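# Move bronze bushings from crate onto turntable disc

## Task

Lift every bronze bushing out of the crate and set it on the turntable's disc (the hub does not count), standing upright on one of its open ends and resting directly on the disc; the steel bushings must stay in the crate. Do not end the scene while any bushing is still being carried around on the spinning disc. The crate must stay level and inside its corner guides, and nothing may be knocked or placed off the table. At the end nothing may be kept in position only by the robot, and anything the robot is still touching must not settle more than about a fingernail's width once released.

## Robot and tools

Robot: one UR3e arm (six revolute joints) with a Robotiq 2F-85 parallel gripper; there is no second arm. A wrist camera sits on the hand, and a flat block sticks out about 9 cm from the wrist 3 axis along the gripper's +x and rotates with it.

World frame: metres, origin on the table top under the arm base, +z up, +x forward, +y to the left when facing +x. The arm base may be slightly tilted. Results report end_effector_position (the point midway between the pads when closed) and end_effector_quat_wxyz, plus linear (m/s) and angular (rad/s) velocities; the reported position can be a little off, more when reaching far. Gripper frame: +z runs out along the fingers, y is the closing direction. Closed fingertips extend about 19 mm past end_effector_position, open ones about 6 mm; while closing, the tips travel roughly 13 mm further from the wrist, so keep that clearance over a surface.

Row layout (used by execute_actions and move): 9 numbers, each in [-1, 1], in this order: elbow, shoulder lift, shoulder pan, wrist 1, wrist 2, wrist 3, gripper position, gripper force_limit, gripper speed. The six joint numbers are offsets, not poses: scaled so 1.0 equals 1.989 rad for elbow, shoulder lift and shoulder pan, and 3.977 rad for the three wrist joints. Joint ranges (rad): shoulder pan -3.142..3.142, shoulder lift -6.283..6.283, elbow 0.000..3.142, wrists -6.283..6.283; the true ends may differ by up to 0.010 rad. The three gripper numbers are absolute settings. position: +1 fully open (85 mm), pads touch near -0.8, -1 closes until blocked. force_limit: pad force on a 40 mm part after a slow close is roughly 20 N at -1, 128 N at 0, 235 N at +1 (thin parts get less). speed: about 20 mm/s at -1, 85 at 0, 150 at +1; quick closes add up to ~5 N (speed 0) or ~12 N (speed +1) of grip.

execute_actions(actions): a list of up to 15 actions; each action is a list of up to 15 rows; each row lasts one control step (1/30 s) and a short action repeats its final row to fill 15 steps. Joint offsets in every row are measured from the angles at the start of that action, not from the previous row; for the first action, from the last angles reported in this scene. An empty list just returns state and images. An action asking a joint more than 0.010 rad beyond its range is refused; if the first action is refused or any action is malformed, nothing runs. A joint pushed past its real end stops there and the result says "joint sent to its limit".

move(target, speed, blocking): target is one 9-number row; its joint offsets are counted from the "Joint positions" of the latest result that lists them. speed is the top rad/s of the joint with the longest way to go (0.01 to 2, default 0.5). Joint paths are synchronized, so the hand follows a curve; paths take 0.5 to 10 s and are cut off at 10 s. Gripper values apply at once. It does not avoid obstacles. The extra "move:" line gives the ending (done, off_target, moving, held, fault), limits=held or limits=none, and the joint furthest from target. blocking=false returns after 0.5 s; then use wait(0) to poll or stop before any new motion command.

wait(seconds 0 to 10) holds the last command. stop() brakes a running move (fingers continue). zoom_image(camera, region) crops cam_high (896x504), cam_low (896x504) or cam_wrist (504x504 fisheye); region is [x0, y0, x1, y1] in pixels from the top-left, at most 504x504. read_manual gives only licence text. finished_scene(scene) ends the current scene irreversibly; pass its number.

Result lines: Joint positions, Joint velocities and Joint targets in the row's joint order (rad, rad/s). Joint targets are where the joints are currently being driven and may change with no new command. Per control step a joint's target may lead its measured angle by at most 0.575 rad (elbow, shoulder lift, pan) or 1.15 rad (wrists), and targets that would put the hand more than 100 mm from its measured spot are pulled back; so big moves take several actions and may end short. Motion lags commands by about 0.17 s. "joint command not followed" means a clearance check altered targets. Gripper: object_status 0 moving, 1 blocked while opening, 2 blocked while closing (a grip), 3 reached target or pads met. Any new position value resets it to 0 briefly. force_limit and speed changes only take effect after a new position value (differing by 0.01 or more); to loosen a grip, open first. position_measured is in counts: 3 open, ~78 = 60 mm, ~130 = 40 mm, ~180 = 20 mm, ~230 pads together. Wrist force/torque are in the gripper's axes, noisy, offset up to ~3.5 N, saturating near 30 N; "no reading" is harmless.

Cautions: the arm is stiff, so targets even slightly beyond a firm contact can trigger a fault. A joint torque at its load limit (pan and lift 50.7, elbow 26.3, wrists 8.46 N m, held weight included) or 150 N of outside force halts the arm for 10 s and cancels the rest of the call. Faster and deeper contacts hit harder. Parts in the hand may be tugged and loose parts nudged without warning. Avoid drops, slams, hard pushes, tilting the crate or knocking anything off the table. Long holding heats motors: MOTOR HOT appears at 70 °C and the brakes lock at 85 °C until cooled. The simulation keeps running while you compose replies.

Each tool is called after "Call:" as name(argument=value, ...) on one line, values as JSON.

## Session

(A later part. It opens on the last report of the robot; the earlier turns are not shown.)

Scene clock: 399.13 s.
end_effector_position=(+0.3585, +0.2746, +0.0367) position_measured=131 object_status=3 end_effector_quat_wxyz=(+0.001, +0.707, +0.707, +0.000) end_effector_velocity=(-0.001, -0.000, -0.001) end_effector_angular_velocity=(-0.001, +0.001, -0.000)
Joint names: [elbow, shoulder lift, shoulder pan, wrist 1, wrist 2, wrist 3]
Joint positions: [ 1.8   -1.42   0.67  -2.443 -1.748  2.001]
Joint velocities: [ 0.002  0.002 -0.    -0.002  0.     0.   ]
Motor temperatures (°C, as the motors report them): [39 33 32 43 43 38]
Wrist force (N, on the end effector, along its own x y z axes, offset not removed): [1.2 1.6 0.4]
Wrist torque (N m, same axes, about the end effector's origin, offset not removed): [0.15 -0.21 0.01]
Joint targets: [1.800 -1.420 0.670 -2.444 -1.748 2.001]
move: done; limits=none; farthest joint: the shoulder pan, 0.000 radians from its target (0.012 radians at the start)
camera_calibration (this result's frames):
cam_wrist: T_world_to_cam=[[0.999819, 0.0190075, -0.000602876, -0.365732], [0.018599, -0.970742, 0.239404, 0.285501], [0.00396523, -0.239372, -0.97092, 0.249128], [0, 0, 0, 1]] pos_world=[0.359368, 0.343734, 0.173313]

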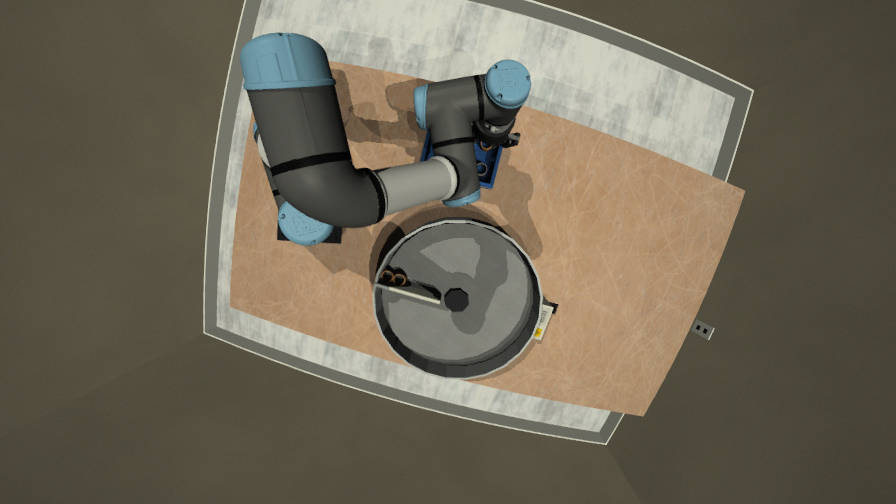

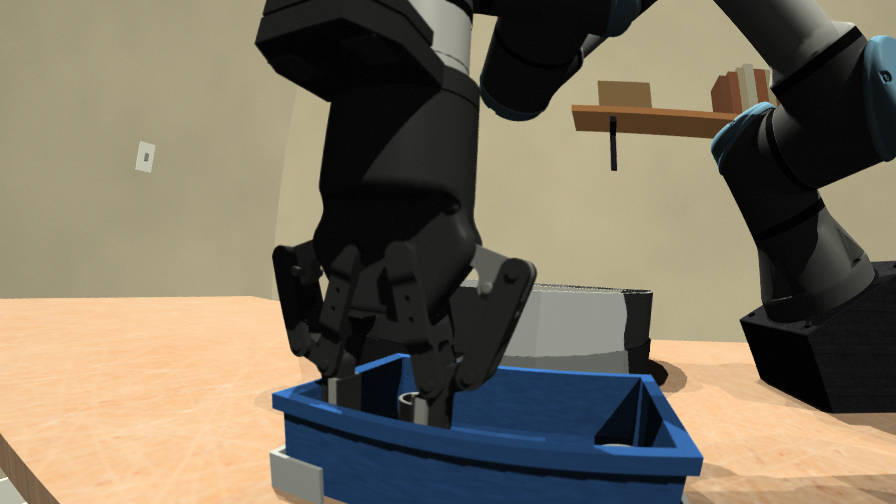

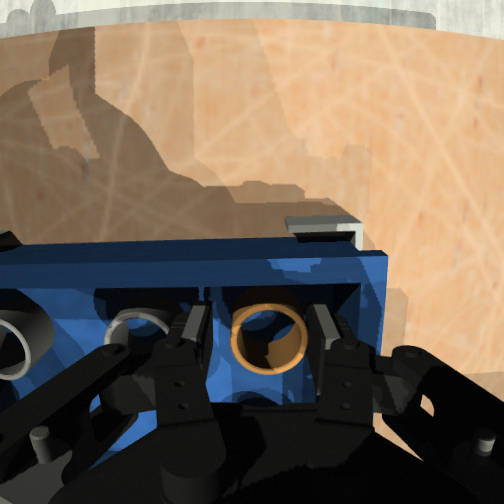

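Call:
move(target=[0,0,0,0,0,0,-1,-0.7,-0.5])

Call:
move(target=[-0.0377,-0.0676,0.0156,0.0543,-0.0033,0.0023,-1,-0.7,-0.5], speed=0.08)

Scene clock: 402.17 s.
end_effector_position=(+0.3585, +0.2746, +0.0367) position_measured=154 object_status=2 end_effector_quat_wxyz=(+0.001, +0.707, +0.707, +0.000) end_effector_velocity=(-0.001, -0.000, -0.000) end_effector_angular_velocity=(-0.000, +0.002, +0.001)
Joint names: [elbow, shoulder lift, shoulder pan, wrist 1, wrist 2, wrist 3]
Joint positions: [ 1.8   -1.42   0.67  -2.443 -1.748  2.001]
Joint velocities: [ 0.001 -0.     0.     0.001  0.    -0.   ]
Motor temperatures (°C, as the motors report them): [39 33 32 43 43 38]
Wrist force (N, on the end effector, along its own x y z axes, offset not removed): [0.5 0.0 -6.9]
Wrist torque (N m, same axes, about the end effector's origin, offset not removed): [0.22 -0.19 0.04]
Joint targets: [1.800 -1.420 0.670 -2.443 -1.748 2.001]
move: done; limits=none; farthest joint: the shoulder pan, 0.000 radians from its target (0.000 radians at the start)
camera_calibration (this result's frames):
cam_wrist: T_world_to_cam=[[0.99982, 0.0189652, -0.00053723, -0.365743], [0.0185425, -0.970751, 0.239371, 0.285534], [0.00401821, -0.239338, -0.970928, 0.24908], [0, 0, 0, 1]] pos_world=[0.359382, 0.343733, 0.173294]

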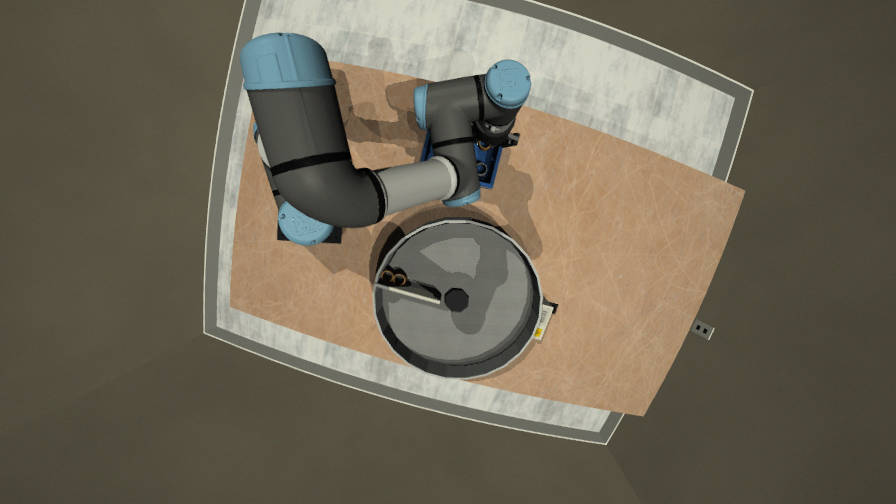

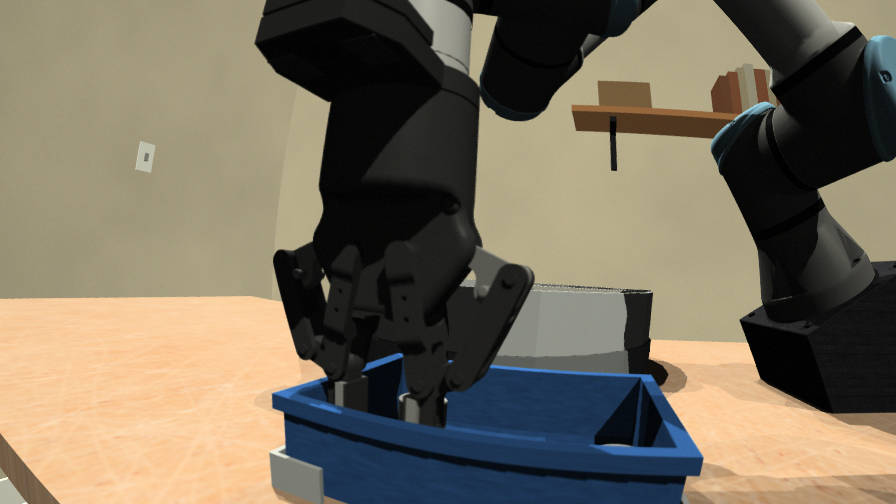

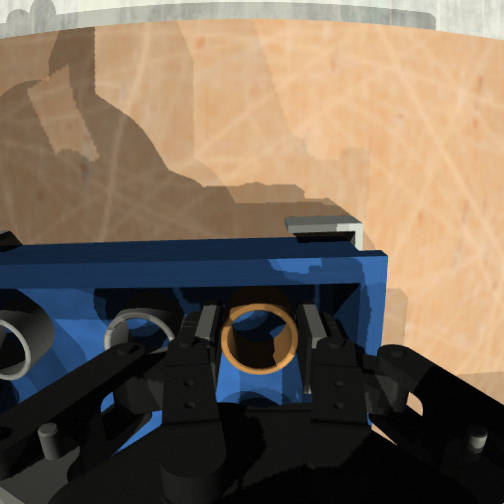

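Scene clock: 405.30 s.
end_effector_position=(+0.3579, +0.2745, +0.0887) position_measured=154 object_status=2 end_effector_quat_wxyz=(-0.000, +0.700, +0.714, -0.000) end_effector_velocity=(+0.000, -0.000, +0.001) end_effector_angular_velocity=(-0.000, -0.001, -0.001)
Joint names: [elbow, shoulder lift, shoulder pan, wrist 1, wrist 2, wrist 3]
Joint positions: [ 1.725 -1.554  0.701 -2.228 -1.761  2.01 ]
Joint velocities: [-0.001 -0.001 -0.001  0.002 -0.     0.   ]
Motor temperatures (°C, as the motors report them): [39 33 32 43 43 38]
Wrist force (N, on the end effector, along its own x y z axes, offset not removed): [1.1 1.3 1.1]
Wrist torque (N m, same axes, about the end effector's origin, offset not removed): [0.19 -0.20 -0.01]
Joint targets: [1.725 -1.554 0.701 -2.228 -1.761 2.010]
move: done; limits=none; farthest joint: the wrist 1, 0.001 radians from its target (0.216 radians at the start)
camera_calibration (this result's frames):
cam_wrist: T_world_to_cam=[[0.999278, 0.0379131, -0.00246328, -0.369909], [0.0374051, -0.970382, 0.238664, 0.266209], [0.00665816, -0.238583, -0.971099, 0.298439], [0, 0, 0, 1]] pos_world=[0.357697, 0.343551, 0.225368]

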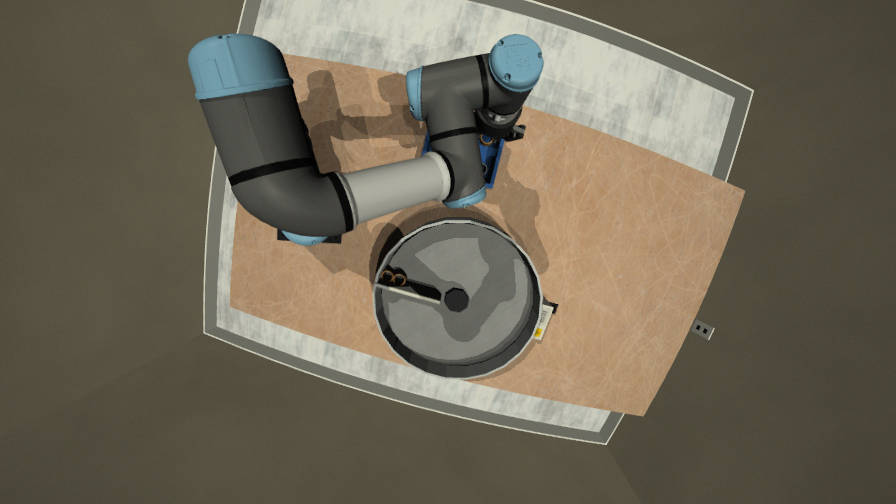

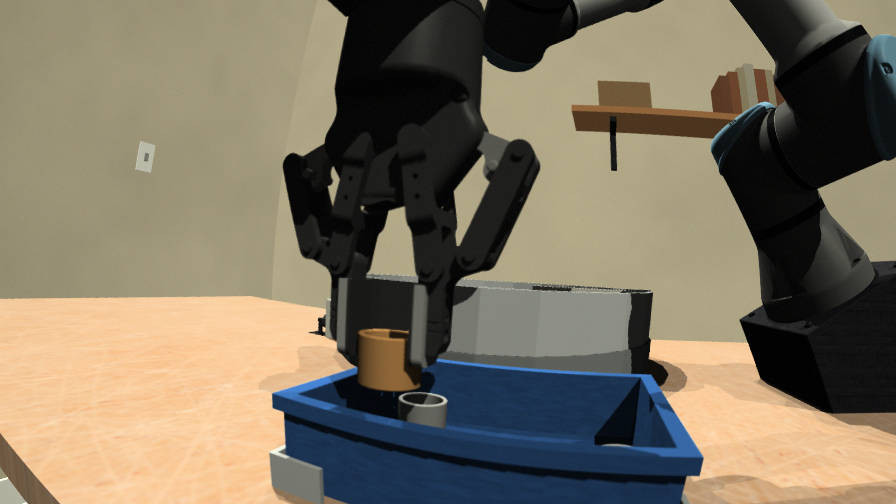

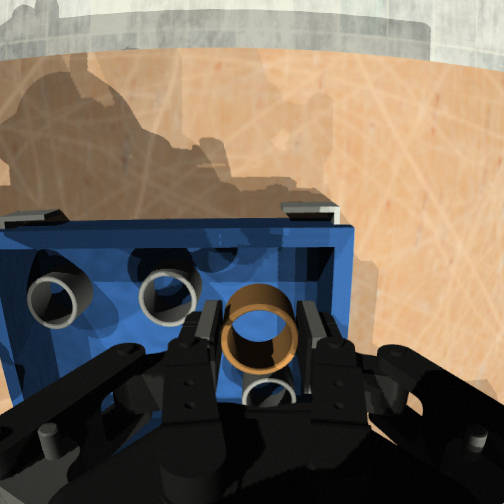

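Call:
move(target=[0.088,-0.2896,-0.1016,0.0953,0.021,-0.033,-1,-0.7,-0.5], speed=0.3)

Call:
move(target=[-0.162,0.052,-0.51,0.069,0.121,0,-1,-0.7,-0.5], speed=0.4)

Call:
move(target=[0.0805,0.1388,0.0384,-0.0965,-0.0073,0,-1,-0.7,-0.5], speed=0.12)

Scene clock: 412.63 s.
end_effector_position=(+0.3114, +0.1910, +0.1774) position_measured=154 object_status=2 end_effector_quat_wxyz=(+0.005, +0.717, +0.697, -0.005) end_effector_velocity=(-0.000, -0.001, +0.000) end_effector_angular_velocity=(-0.001, +0.000, -0.001)
Joint names: [elbow, shoulder lift, shoulder pan, wrist 1, wrist 2, wrist 3]
Joint positions: [ 1.9   -2.13   0.499 -1.849 -1.677  1.879]
Joint velocities: [ 0.001 -0.003 -0.002  0.002 -0.    -0.001]
Motor temperatures (°C, as the motors report them): [39 33 32 43 43 38]
Wrist force (N, on the end effector, along its own x y z axes, offset not removed): [1.8 2.6 0.8]
Wrist torque (N m, same axes, about the end effector's origin, offset not removed): [0.36 -0.31 -0.01]
Joint targets: [1.900 -2.130 0.499 -1.849 -1.677 1.878]
move: done; limits=none; farthest joint: the shoulder pan, 0.000 radians from its target (0.202 radians at the start)
camera_calibration (this result's frames):
cam_wrist: T_world_to_cam=[[0.999951, -0.00965492, -0.00199009, -0.311268], [-0.00884163, -0.967674, 0.252051, 0.177216], [-0.00435929, -0.252021, -0.967712, 0.370335], [0, 0, 0, 1]] pos_world=[0.314434, 0.261814, 0.313091]

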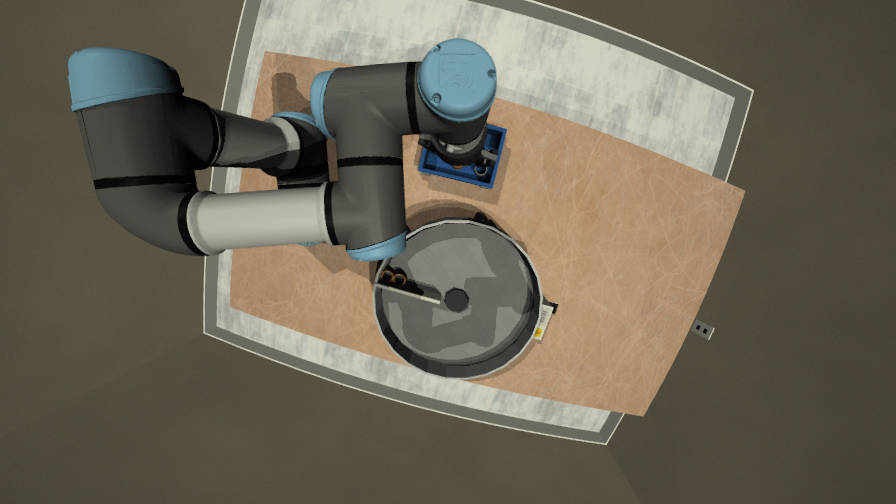

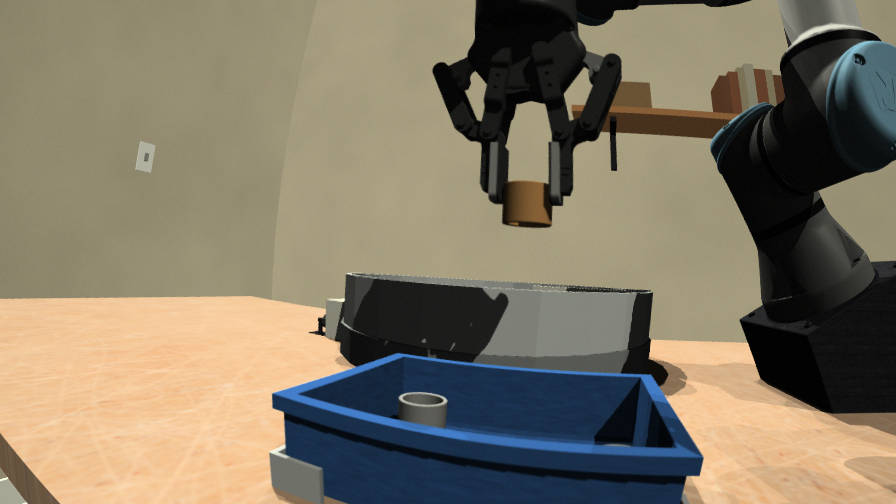

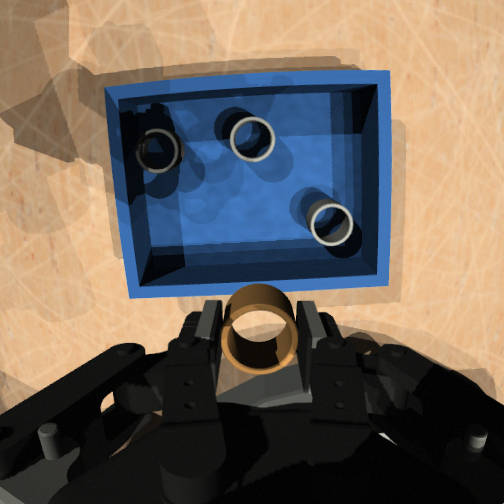

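Scene clock: 415.80 s.
end_effector_position=(+0.4441, +0.0081, +0.1833) position_measured=154 object_status=2 end_effector_quat_wxyz=(+0.031, +0.946, +0.321, +0.023) end_effector_velocity=(+0.000, -0.000, -0.000) end_effector_angular_velocity=(+0.000, -0.000, -0.002)
Joint names: [elbow, shoulder lift, shoulder pan, wrist 1, wrist 2, wrist 3]
Joint positions: [ 1.578 -2.026 -0.515 -1.574 -1.196  1.879]
Joint velocities: [-0.     0.    -0.002  0.001  0.001 -0.   ]
Motor temperatures (°C, as the motors report them): [39 33 32 43 43 38]
Wrist force (N, on the end effector, along its own x y z axes, offset not removed): [0.8 1.1 0.6]
Wrist torque (N m, same axes, about the end effector's origin, offset not removed): [0.13 -0.14 0.03]
Joint targets: [1.578 -2.026 -0.515 -1.574 -1.196 1.879]
move: done; limits=none; farthest joint: the shoulder pan, 0.000 radians from its target (1.014 radians at the start)
camera_calibration (this result's frames):
cam_wrist: T_world_to_cam=[[0.620293, -0.781156, 0.070931, -0.284296], [-0.774004, -0.594935, 0.216727, 0.343216], [-0.127098, -0.189335, -0.973652, 0.38562], [0, 0, 0, 1]] pos_world=[0.491009, 0.0551229, 0.321241]

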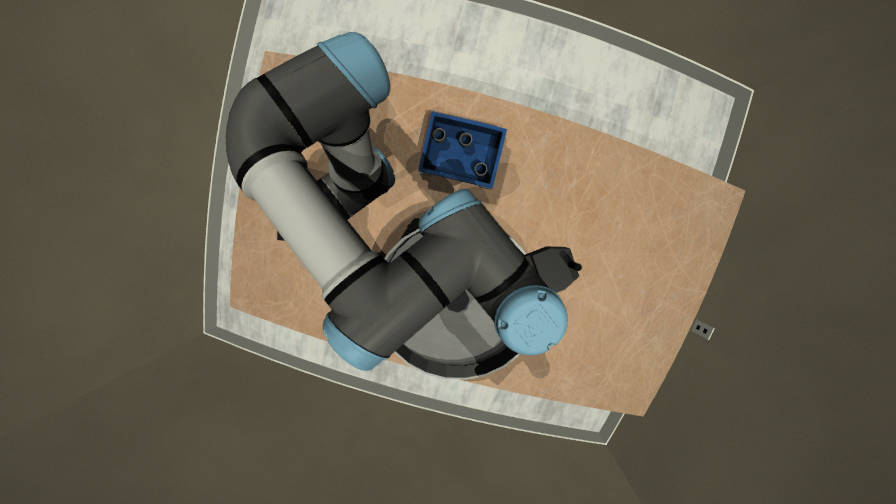

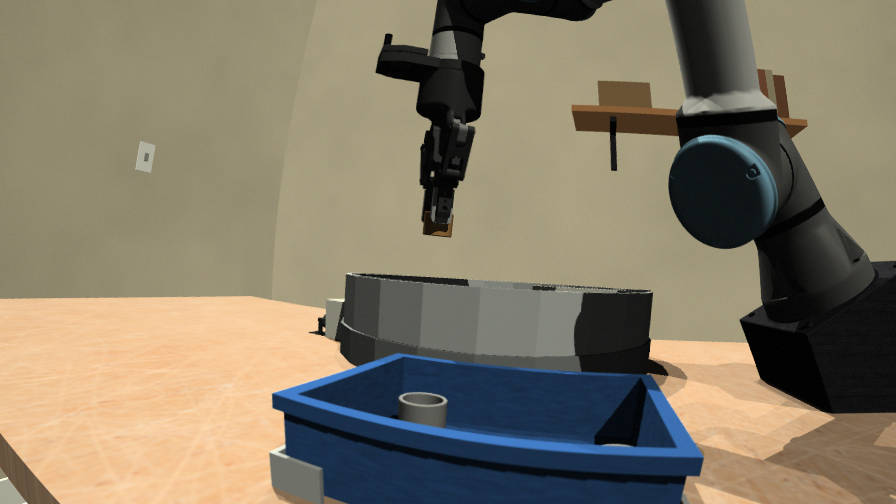

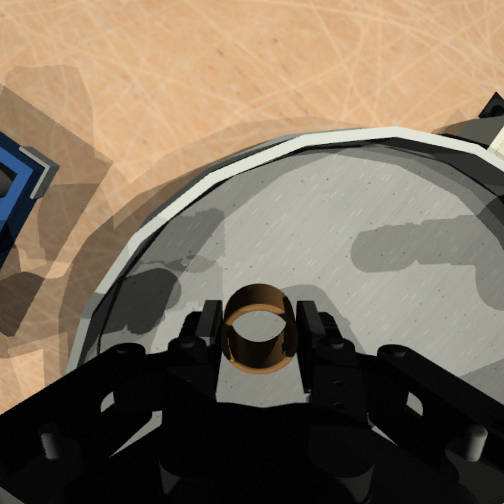

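Scene clock: 419.47 s.
end_effector_position=(+0.4537, -0.0213, +0.0870) position_measured=154 object_status=2 end_effector_quat_wxyz=(+0.001, +0.939, +0.343, +0.001) end_effector_velocity=(+0.001, +0.000, -0.000) end_effector_angular_velocity=(+0.000, -0.001, +0.002)
Joint names: [elbow, shoulder lift, shoulder pan, wrist 1, wrist 2, wrist 3]
Joint positions: [ 1.738 -1.75  -0.439 -1.958 -1.225  1.879]
Joint velocities: [-0.001  0.002  0.002 -0.002 -0.     0.   ]
Motor temperatures (°C, as the motors report them): [39 33 32 43 43 38]
Wrist force (N, on the end effector, along its own x y z axes, offset not removed): [0.3 1.1 0.7]
Wrist torque (N m, same axes, about the end effector's origin, offset not removed): [0.11 -0.07 0.03]
Joint targets: [1.738 -1.750 -0.439 -1.958 -1.225 1.879]
move: done; limits=none; farthest joint: the shoulder pan, 0.000 radians from its target (0.077 radians at the start)
camera_calibration (this result's frames):
cam_wrist: T_world_to_cam=[[0.658315, -0.752742, 0.000495708, -0.316878], [-0.731362, -0.639461, 0.237065, 0.331977], [-0.178132, -0.156426, -0.971494, 0.311137], [0, 0, 0, 1]] pos_world=[0.506824, 0.0224291, 0.223725]

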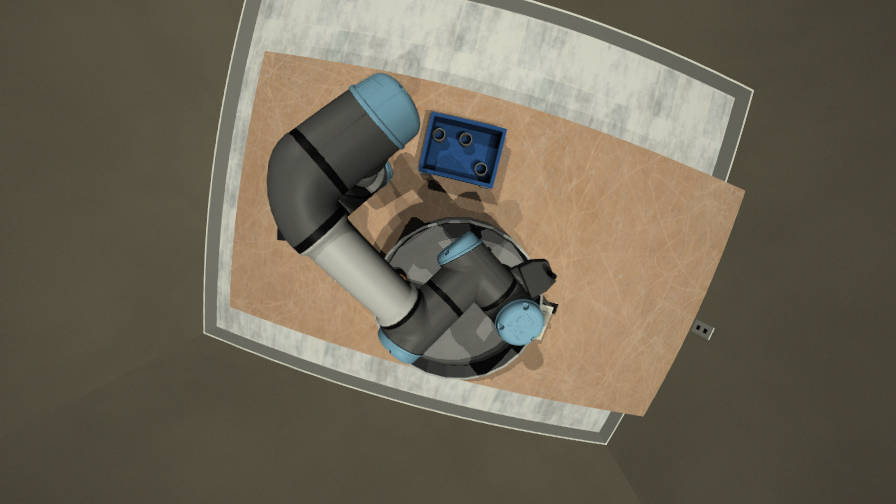

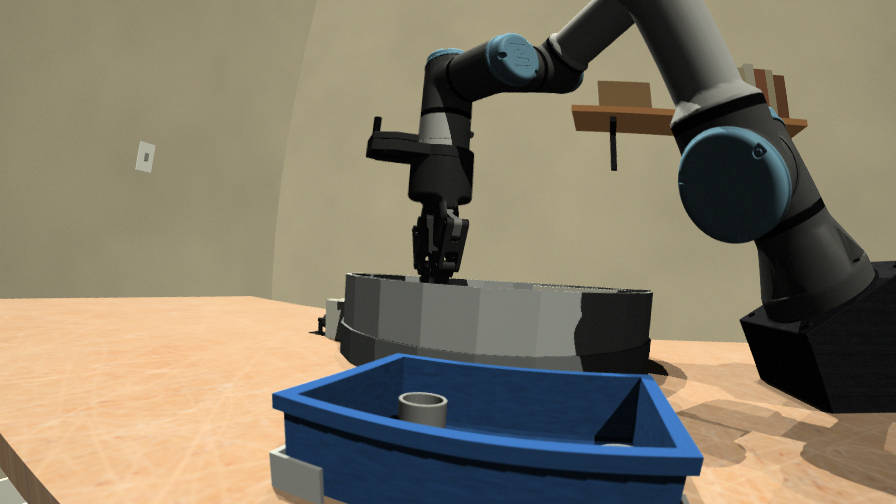

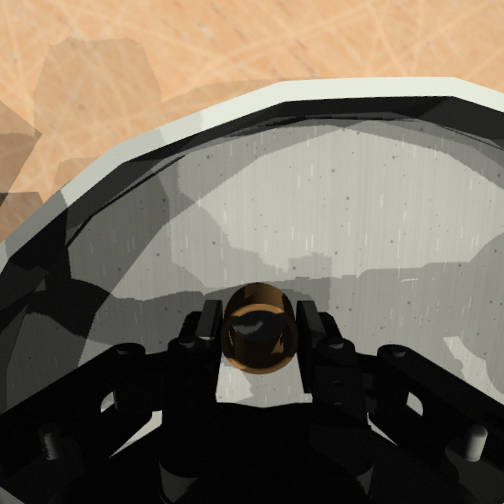

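Within ~1 mm of the disc; release and retreat.

Call:
move(target=[0.0015,0.001,0.0007,-0.0013,0,0,0.3,-0.7,-0.5], speed=0.02)

Call:
move(target=[-0.082,-0.14,-0.039,0.098,0.0073,0,0.3,-0.7,-0.5], speed=0.3)

Call:
move(target=[0.162,-0.052,0.51,-0.069,-0.121,0,0.3,-0.7,-0.5], speed=0.5)

Call:
wait(seconds=10)

Call:
wait(seconds=5)

Scene clock: 425.27 s.
end_effector_position=(+0.4537, -0.0211, +0.0859) position_measured=91 object_status=0 end_effector_quat_wxyz=(+0.001, +0.939, +0.344, +0.002) end_effector_velocity=(-0.000, -0.000, -0.000) end_effector_angular_velocity=(-0.000, +0.000, -0.001)
Joint names: [elbow, shoulder lift, shoulder pan, wrist 1, wrist 2, wrist 3]
Joint positions: [ 1.741 -1.748 -0.437 -1.963 -1.225  1.879]
Joint velocities: [ 0.001  0.    -0.001 -0.001 -0.     0.   ]
Motor temperatures (°C, as the motors report them): [39 33 32 43 43 38]
Wrist force (N, on the end effector, along its own x y z axes, offset not removed): [1.3 1.3 -0.6]
Wrist torque (N m, same axes, about the end effector's origin, offset not removed): [0.16 -0.24 0.03]
Joint targets: [1.741 -1.748 -0.437 -1.963 -1.225 1.879]
move: done; limits=none; farthest joint: the shoulder pan, 0.000 radians from its target (0.001 radians at the start)
camera_calibration (this result's frames):
cam_wrist: T_world_to_cam=[[0.659266, -0.75191, 0.000115046, -0.317072], [-0.730569, -0.640518, 0.236655, 0.331948], [-0.17787, -0.156103, -0.971594, 0.310038], [0, 0, 0, 1]] pos_world=[0.506692, 0.0226068, 0.222711]

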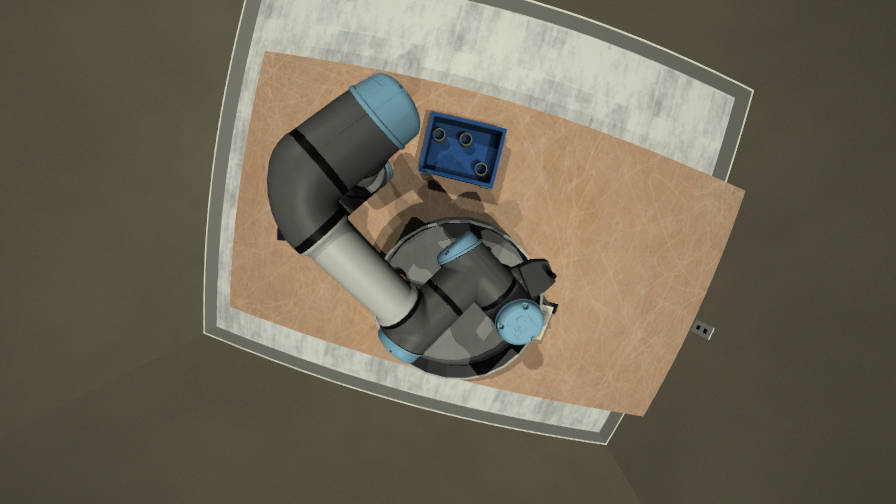

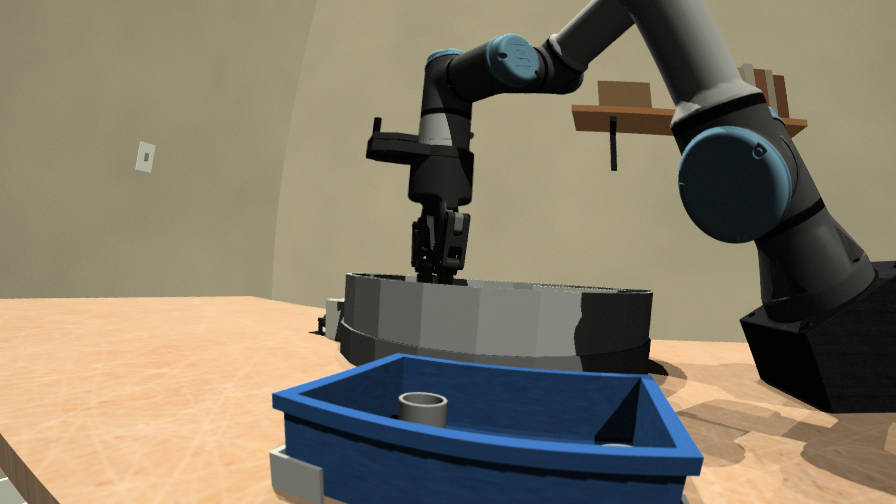

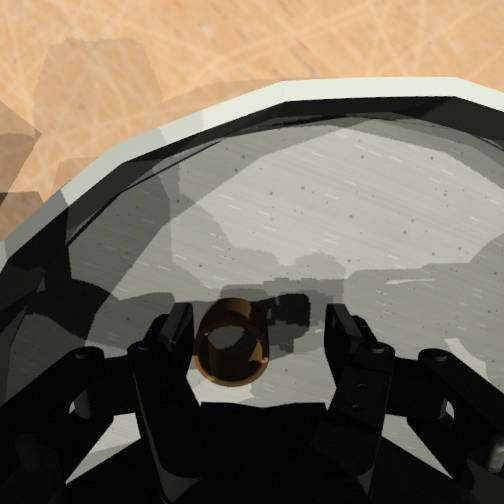

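Scene clock: 427.13 s.
end_effector_position=(+0.4440, +0.0083, +0.1834) position_measured=91 object_status=3 end_effector_quat_wxyz=(+0.030, +0.946, +0.321, +0.023) end_effector_velocity=(-0.000, +0.000, +0.000) end_effector_angular_velocity=(-0.000, +0.000, -0.001)
Joint names: [elbow, shoulder lift, shoulder pan, wrist 1, wrist 2, wrist 3]
Joint positions: [ 1.578 -2.027 -0.515 -1.574 -1.196  1.879]
Joint velocities: [ 0.    -0.002 -0.001  0.003  0.    -0.   ]
Motor temperatures (°C, as the motors report them): [39 33 32 43 43 38]
Wrist force (N, on the end effector, along its own x y z axes, offset not removed): [1.2 1.4 -0.2]
Wrist torque (N m, same axes, about the end effector's origin, offset not removed): [0.19 -0.25 0.01]
Joint targets: [1.578 -2.027 -0.515 -1.573 -1.196 1.879]
move: done; limits=none; farthest joint: the shoulder pan, 0.000 radians from its target (0.077 radians at the start)
camera_calibration (this result's frames):
cam_wrist: T_world_to_cam=[[0.620321, -0.781174, 0.0704911, -0.283983], [-0.773929, -0.595005, 0.216801, 0.343156], [-0.127416, -0.189041, -0.973668, 0.385812], [0, 0, 0, 1]] pos_world=[0.490897, 0.0552738, 0.321275]

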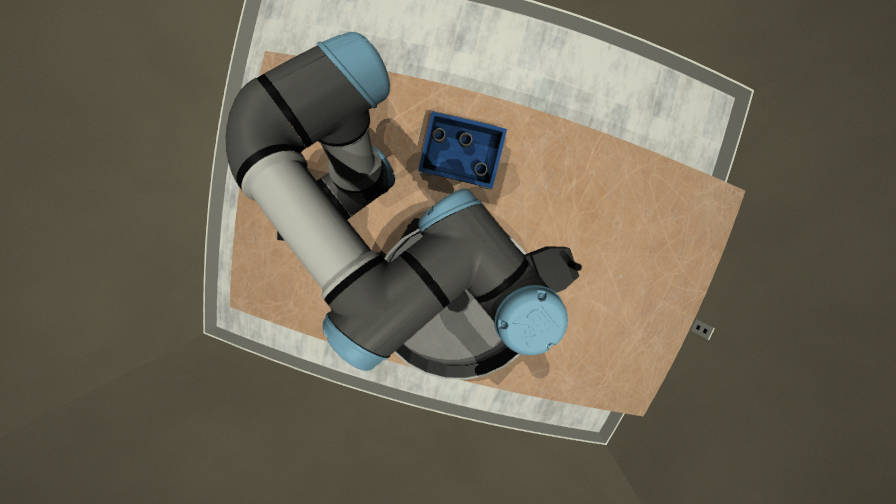

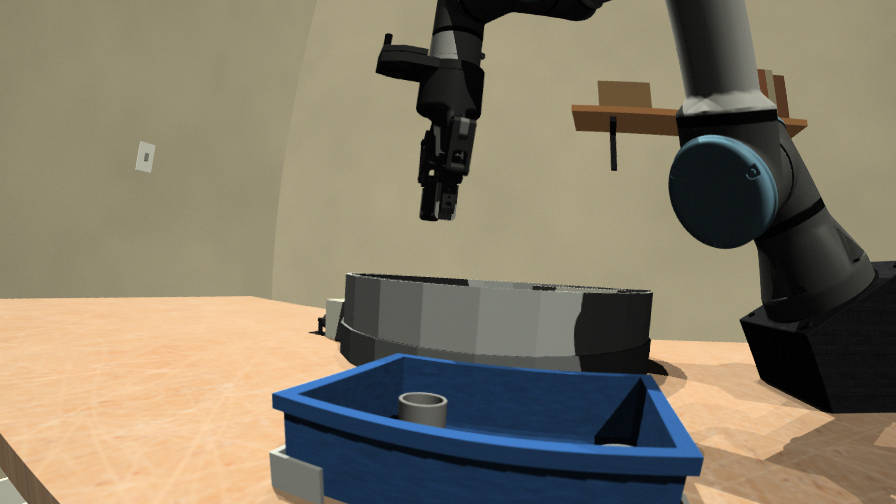

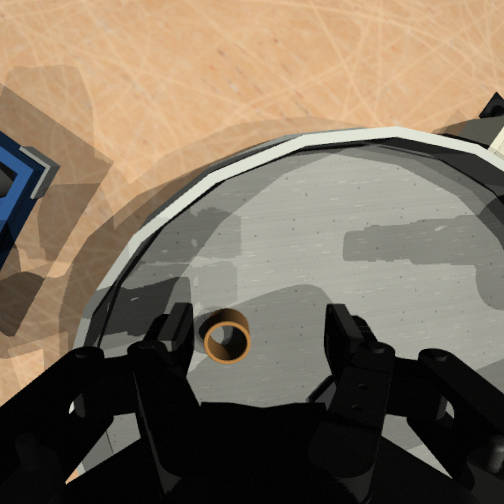

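Scene clock: 429.80 s.
end_effector_position=(+0.3112, +0.1910, +0.1775) position_measured=91 object_status=3 end_effector_quat_wxyz=(+0.005, +0.717, +0.697, -0.005) end_effector_velocity=(-0.000, -0.000, -0.000) end_effector_angular_velocity=(-0.001, -0.000, +0.001)
Joint names: [elbow, shoulder lift, shoulder pan, wrist 1, wrist 2, wrist 3]
Joint positions: [ 1.9   -2.13   0.499 -1.848 -1.677  1.879]
Joint velocities: [ 0.001 -0.     0.001 -0.001 -0.001 -0.   ]
Motor temperatures (°C, as the motors report them): [39 33 32 43 43 38]
Wrist force (N, on the end effector, along its own x y z axes, offset not removed): [0.2 1.6 0.5]
Wrist torque (N m, same axes, about the end effector's origin, offset not removed): [0.26 -0.06 -0.01]
Joint targets: [1.900 -2.130 0.499 -1.848 -1.677 1.879]
move: done; limits=none; farthest joint: the shoulder pan, 0.000 radians from its target (1.014 radians at the start)
camera_calibration (this result's frames):
cam_wrist: T_world_to_cam=[[0.999952, -0.00947283, -0.00239309, -0.311038], [-0.00856362, -0.967664, 0.252098, 0.177082], [-0.00470379, -0.252066, -0.967699, 0.370503], [0, 0, 0, 1]] pos_world=[0.314282, 0.2618, 0.313149]

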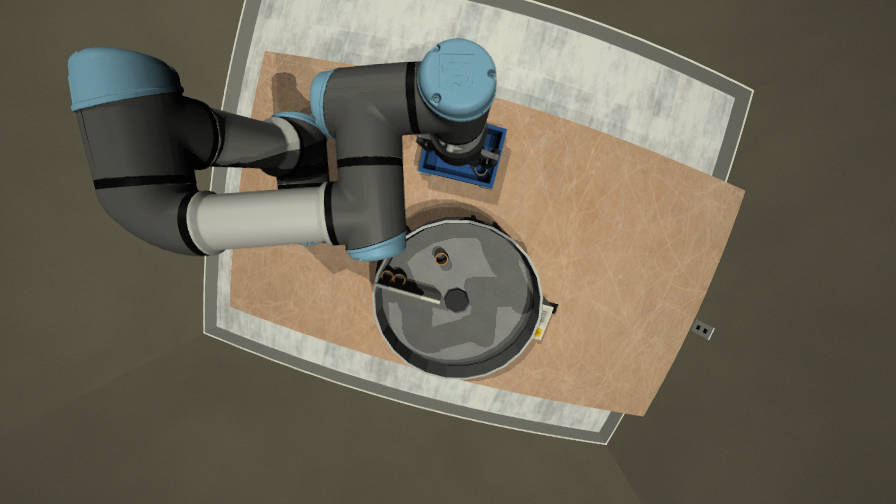

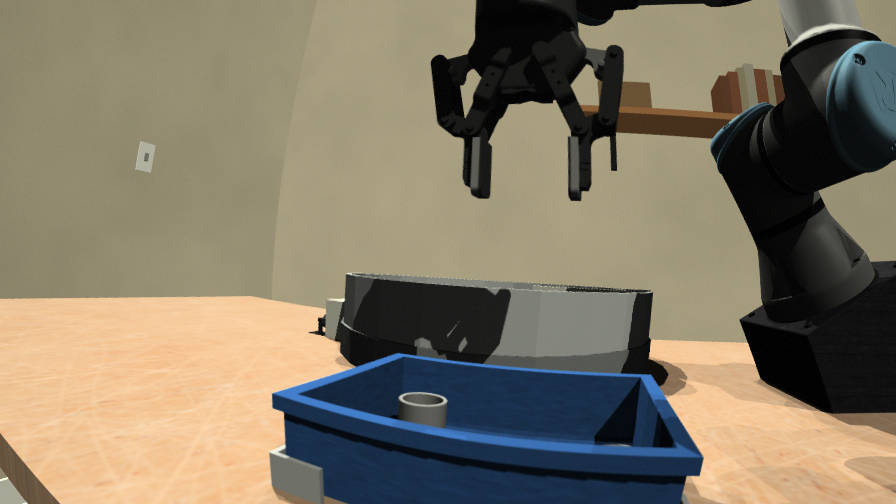

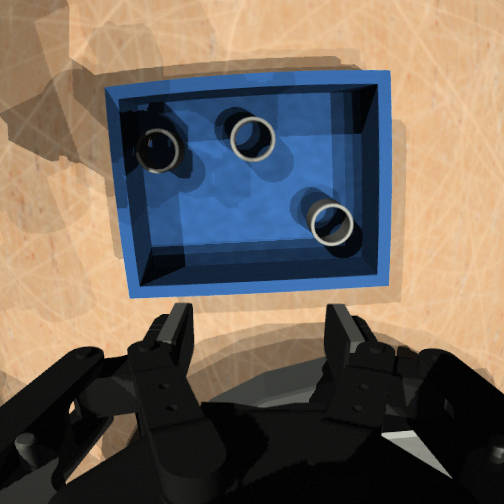

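Scene clock: 439.80 s.
end_effector_position=(+0.3111, +0.1910, +0.1775) position_measured=91 object_status=3 end_effector_quat_wxyz=(+0.005, +0.717, +0.697, -0.005) end_effector_velocity=(+0.000, -0.000, +0.000) end_effector_angular_velocity=(-0.000, -0.001, -0.001)
Joint names: [elbow, shoulder lift, shoulder pan, wrist 1, wrist 2, wrist 3]
Joint positions: [ 1.9   -2.13   0.499 -1.848 -1.677  1.879]
Joint velocities: [-0.001 -0.    -0.     0.    -0.     0.   ]
Motor temperatures (°C, as the motors report them): [39 33 32 43 43 38]
Wrist force (N, on the end effector, along its own x y z axes, offset not removed): [0.2 1.5 0.3]
Wrist torque (N m, same axes, about the end effector's origin, offset not removed): [0.15 -0.09 0.04]
Joint targets: [1.900 -2.130 0.499 -1.848 -1.677 1.879]
wait: 10.00 s; at rest by 0.17 s
camera_calibration (this result's frames):
cam_wrist: T_world_to_cam=[[0.999954, -0.00924865, -0.00235933, -0.311048], [-0.0083553, -0.967671, 0.252078, 0.177049], [-0.00461443, -0.252046, -0.967704, 0.370491], [0, 0, 0, 1]] pos_world=[0.314223, 0.26183, 0.313162]

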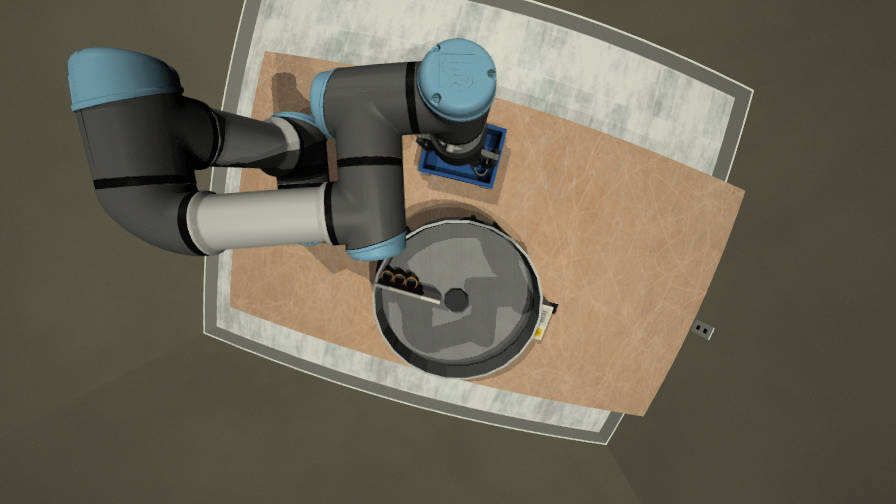

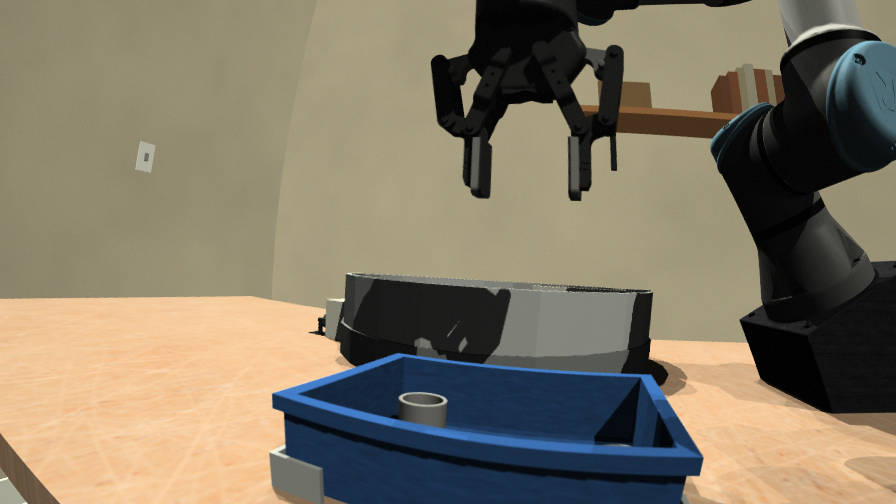

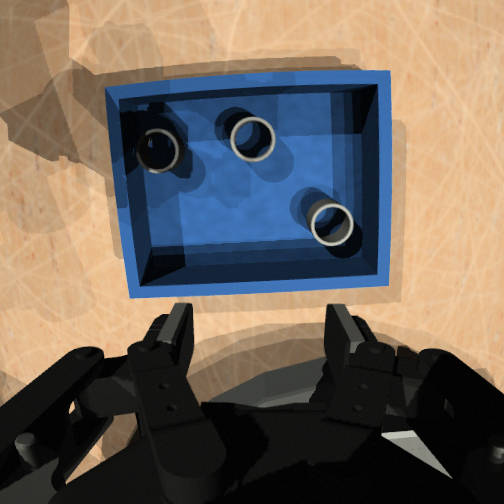

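Scene clock: 444.80 s.
end_effector_position=(+0.3111, +0.1910, +0.1775) position_measured=91 object_status=3 end_effector_quat_wxyz=(+0.005, +0.717, +0.697, -0.005) end_effector_velocity=(-0.000, +0.000, -0.000) end_effector_angular_velocity=(-0.000, +0.001, +0.000)
Joint names: [elbow, shoulder lift, shoulder pan, wrist 1, wrist 2, wrist 3]
Joint positions: [ 1.9   -2.13   0.499 -1.848 -1.677  1.879]
Joint velocities: [ 0.001  0.     0.    -0.    -0.     0.   ]
Motor temperatures (°C, as the motors report them): [39 33 32 43 43 38]
Wrist force (N, on the end effector, along its own x y z axes, offset not removed): [0.6 1.1 -0.5]
Wrist torque (N m, same axes, about the end effector's origin, offset not removed): [0.09 -0.12 0.02]
Joint targets: [1.900 -2.130 0.499 -1.848 -1.677 1.879]
wait: 5.00 s; at rest by 0.17 s
camera_calibration (this result's frames):
cam_wrist: T_world_to_cam=[[0.999954, -0.00924868, -0.00235936, -0.311048], [-0.00835531, -0.967671, 0.252078, 0.177049], [-0.00461447, -0.252046, -0.967704, 0.370491], [0, 0, 0, 1]] pos_world=[0.314223, 0.26183, 0.313162]

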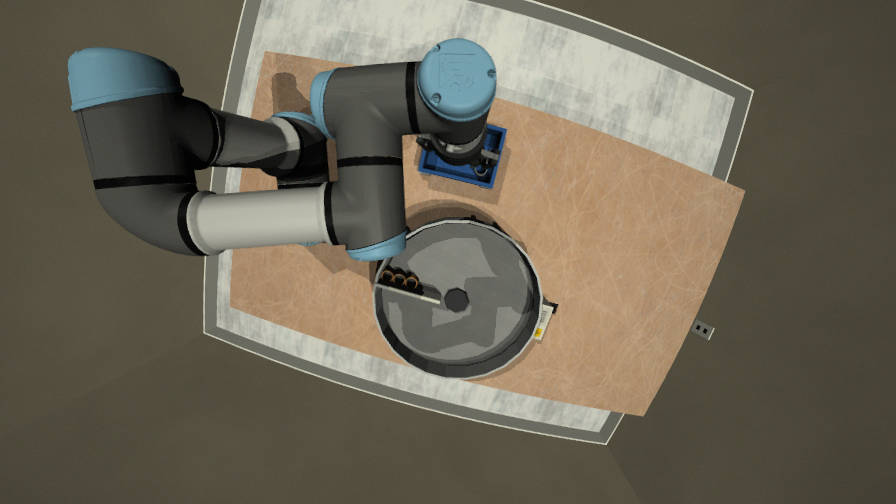

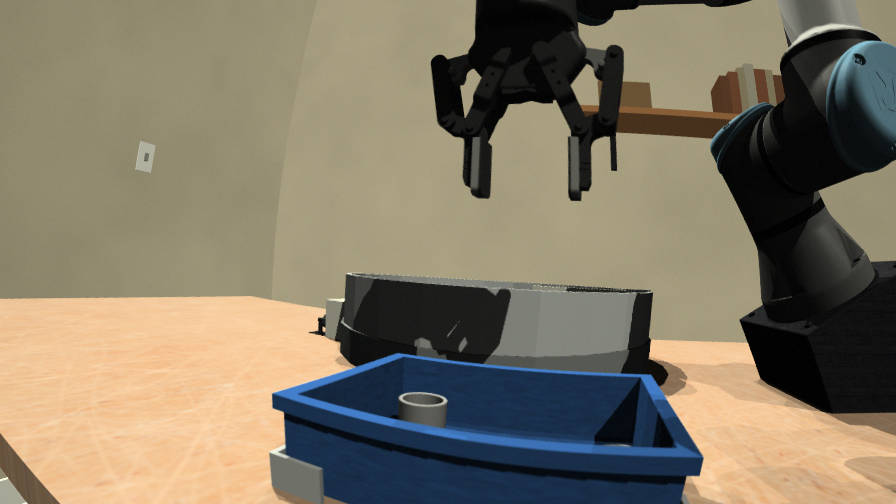

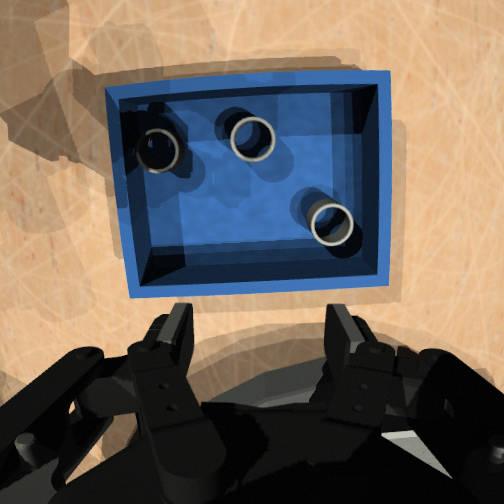

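Call:
finished_scene(scene=1)

The scene is finished: the task was done.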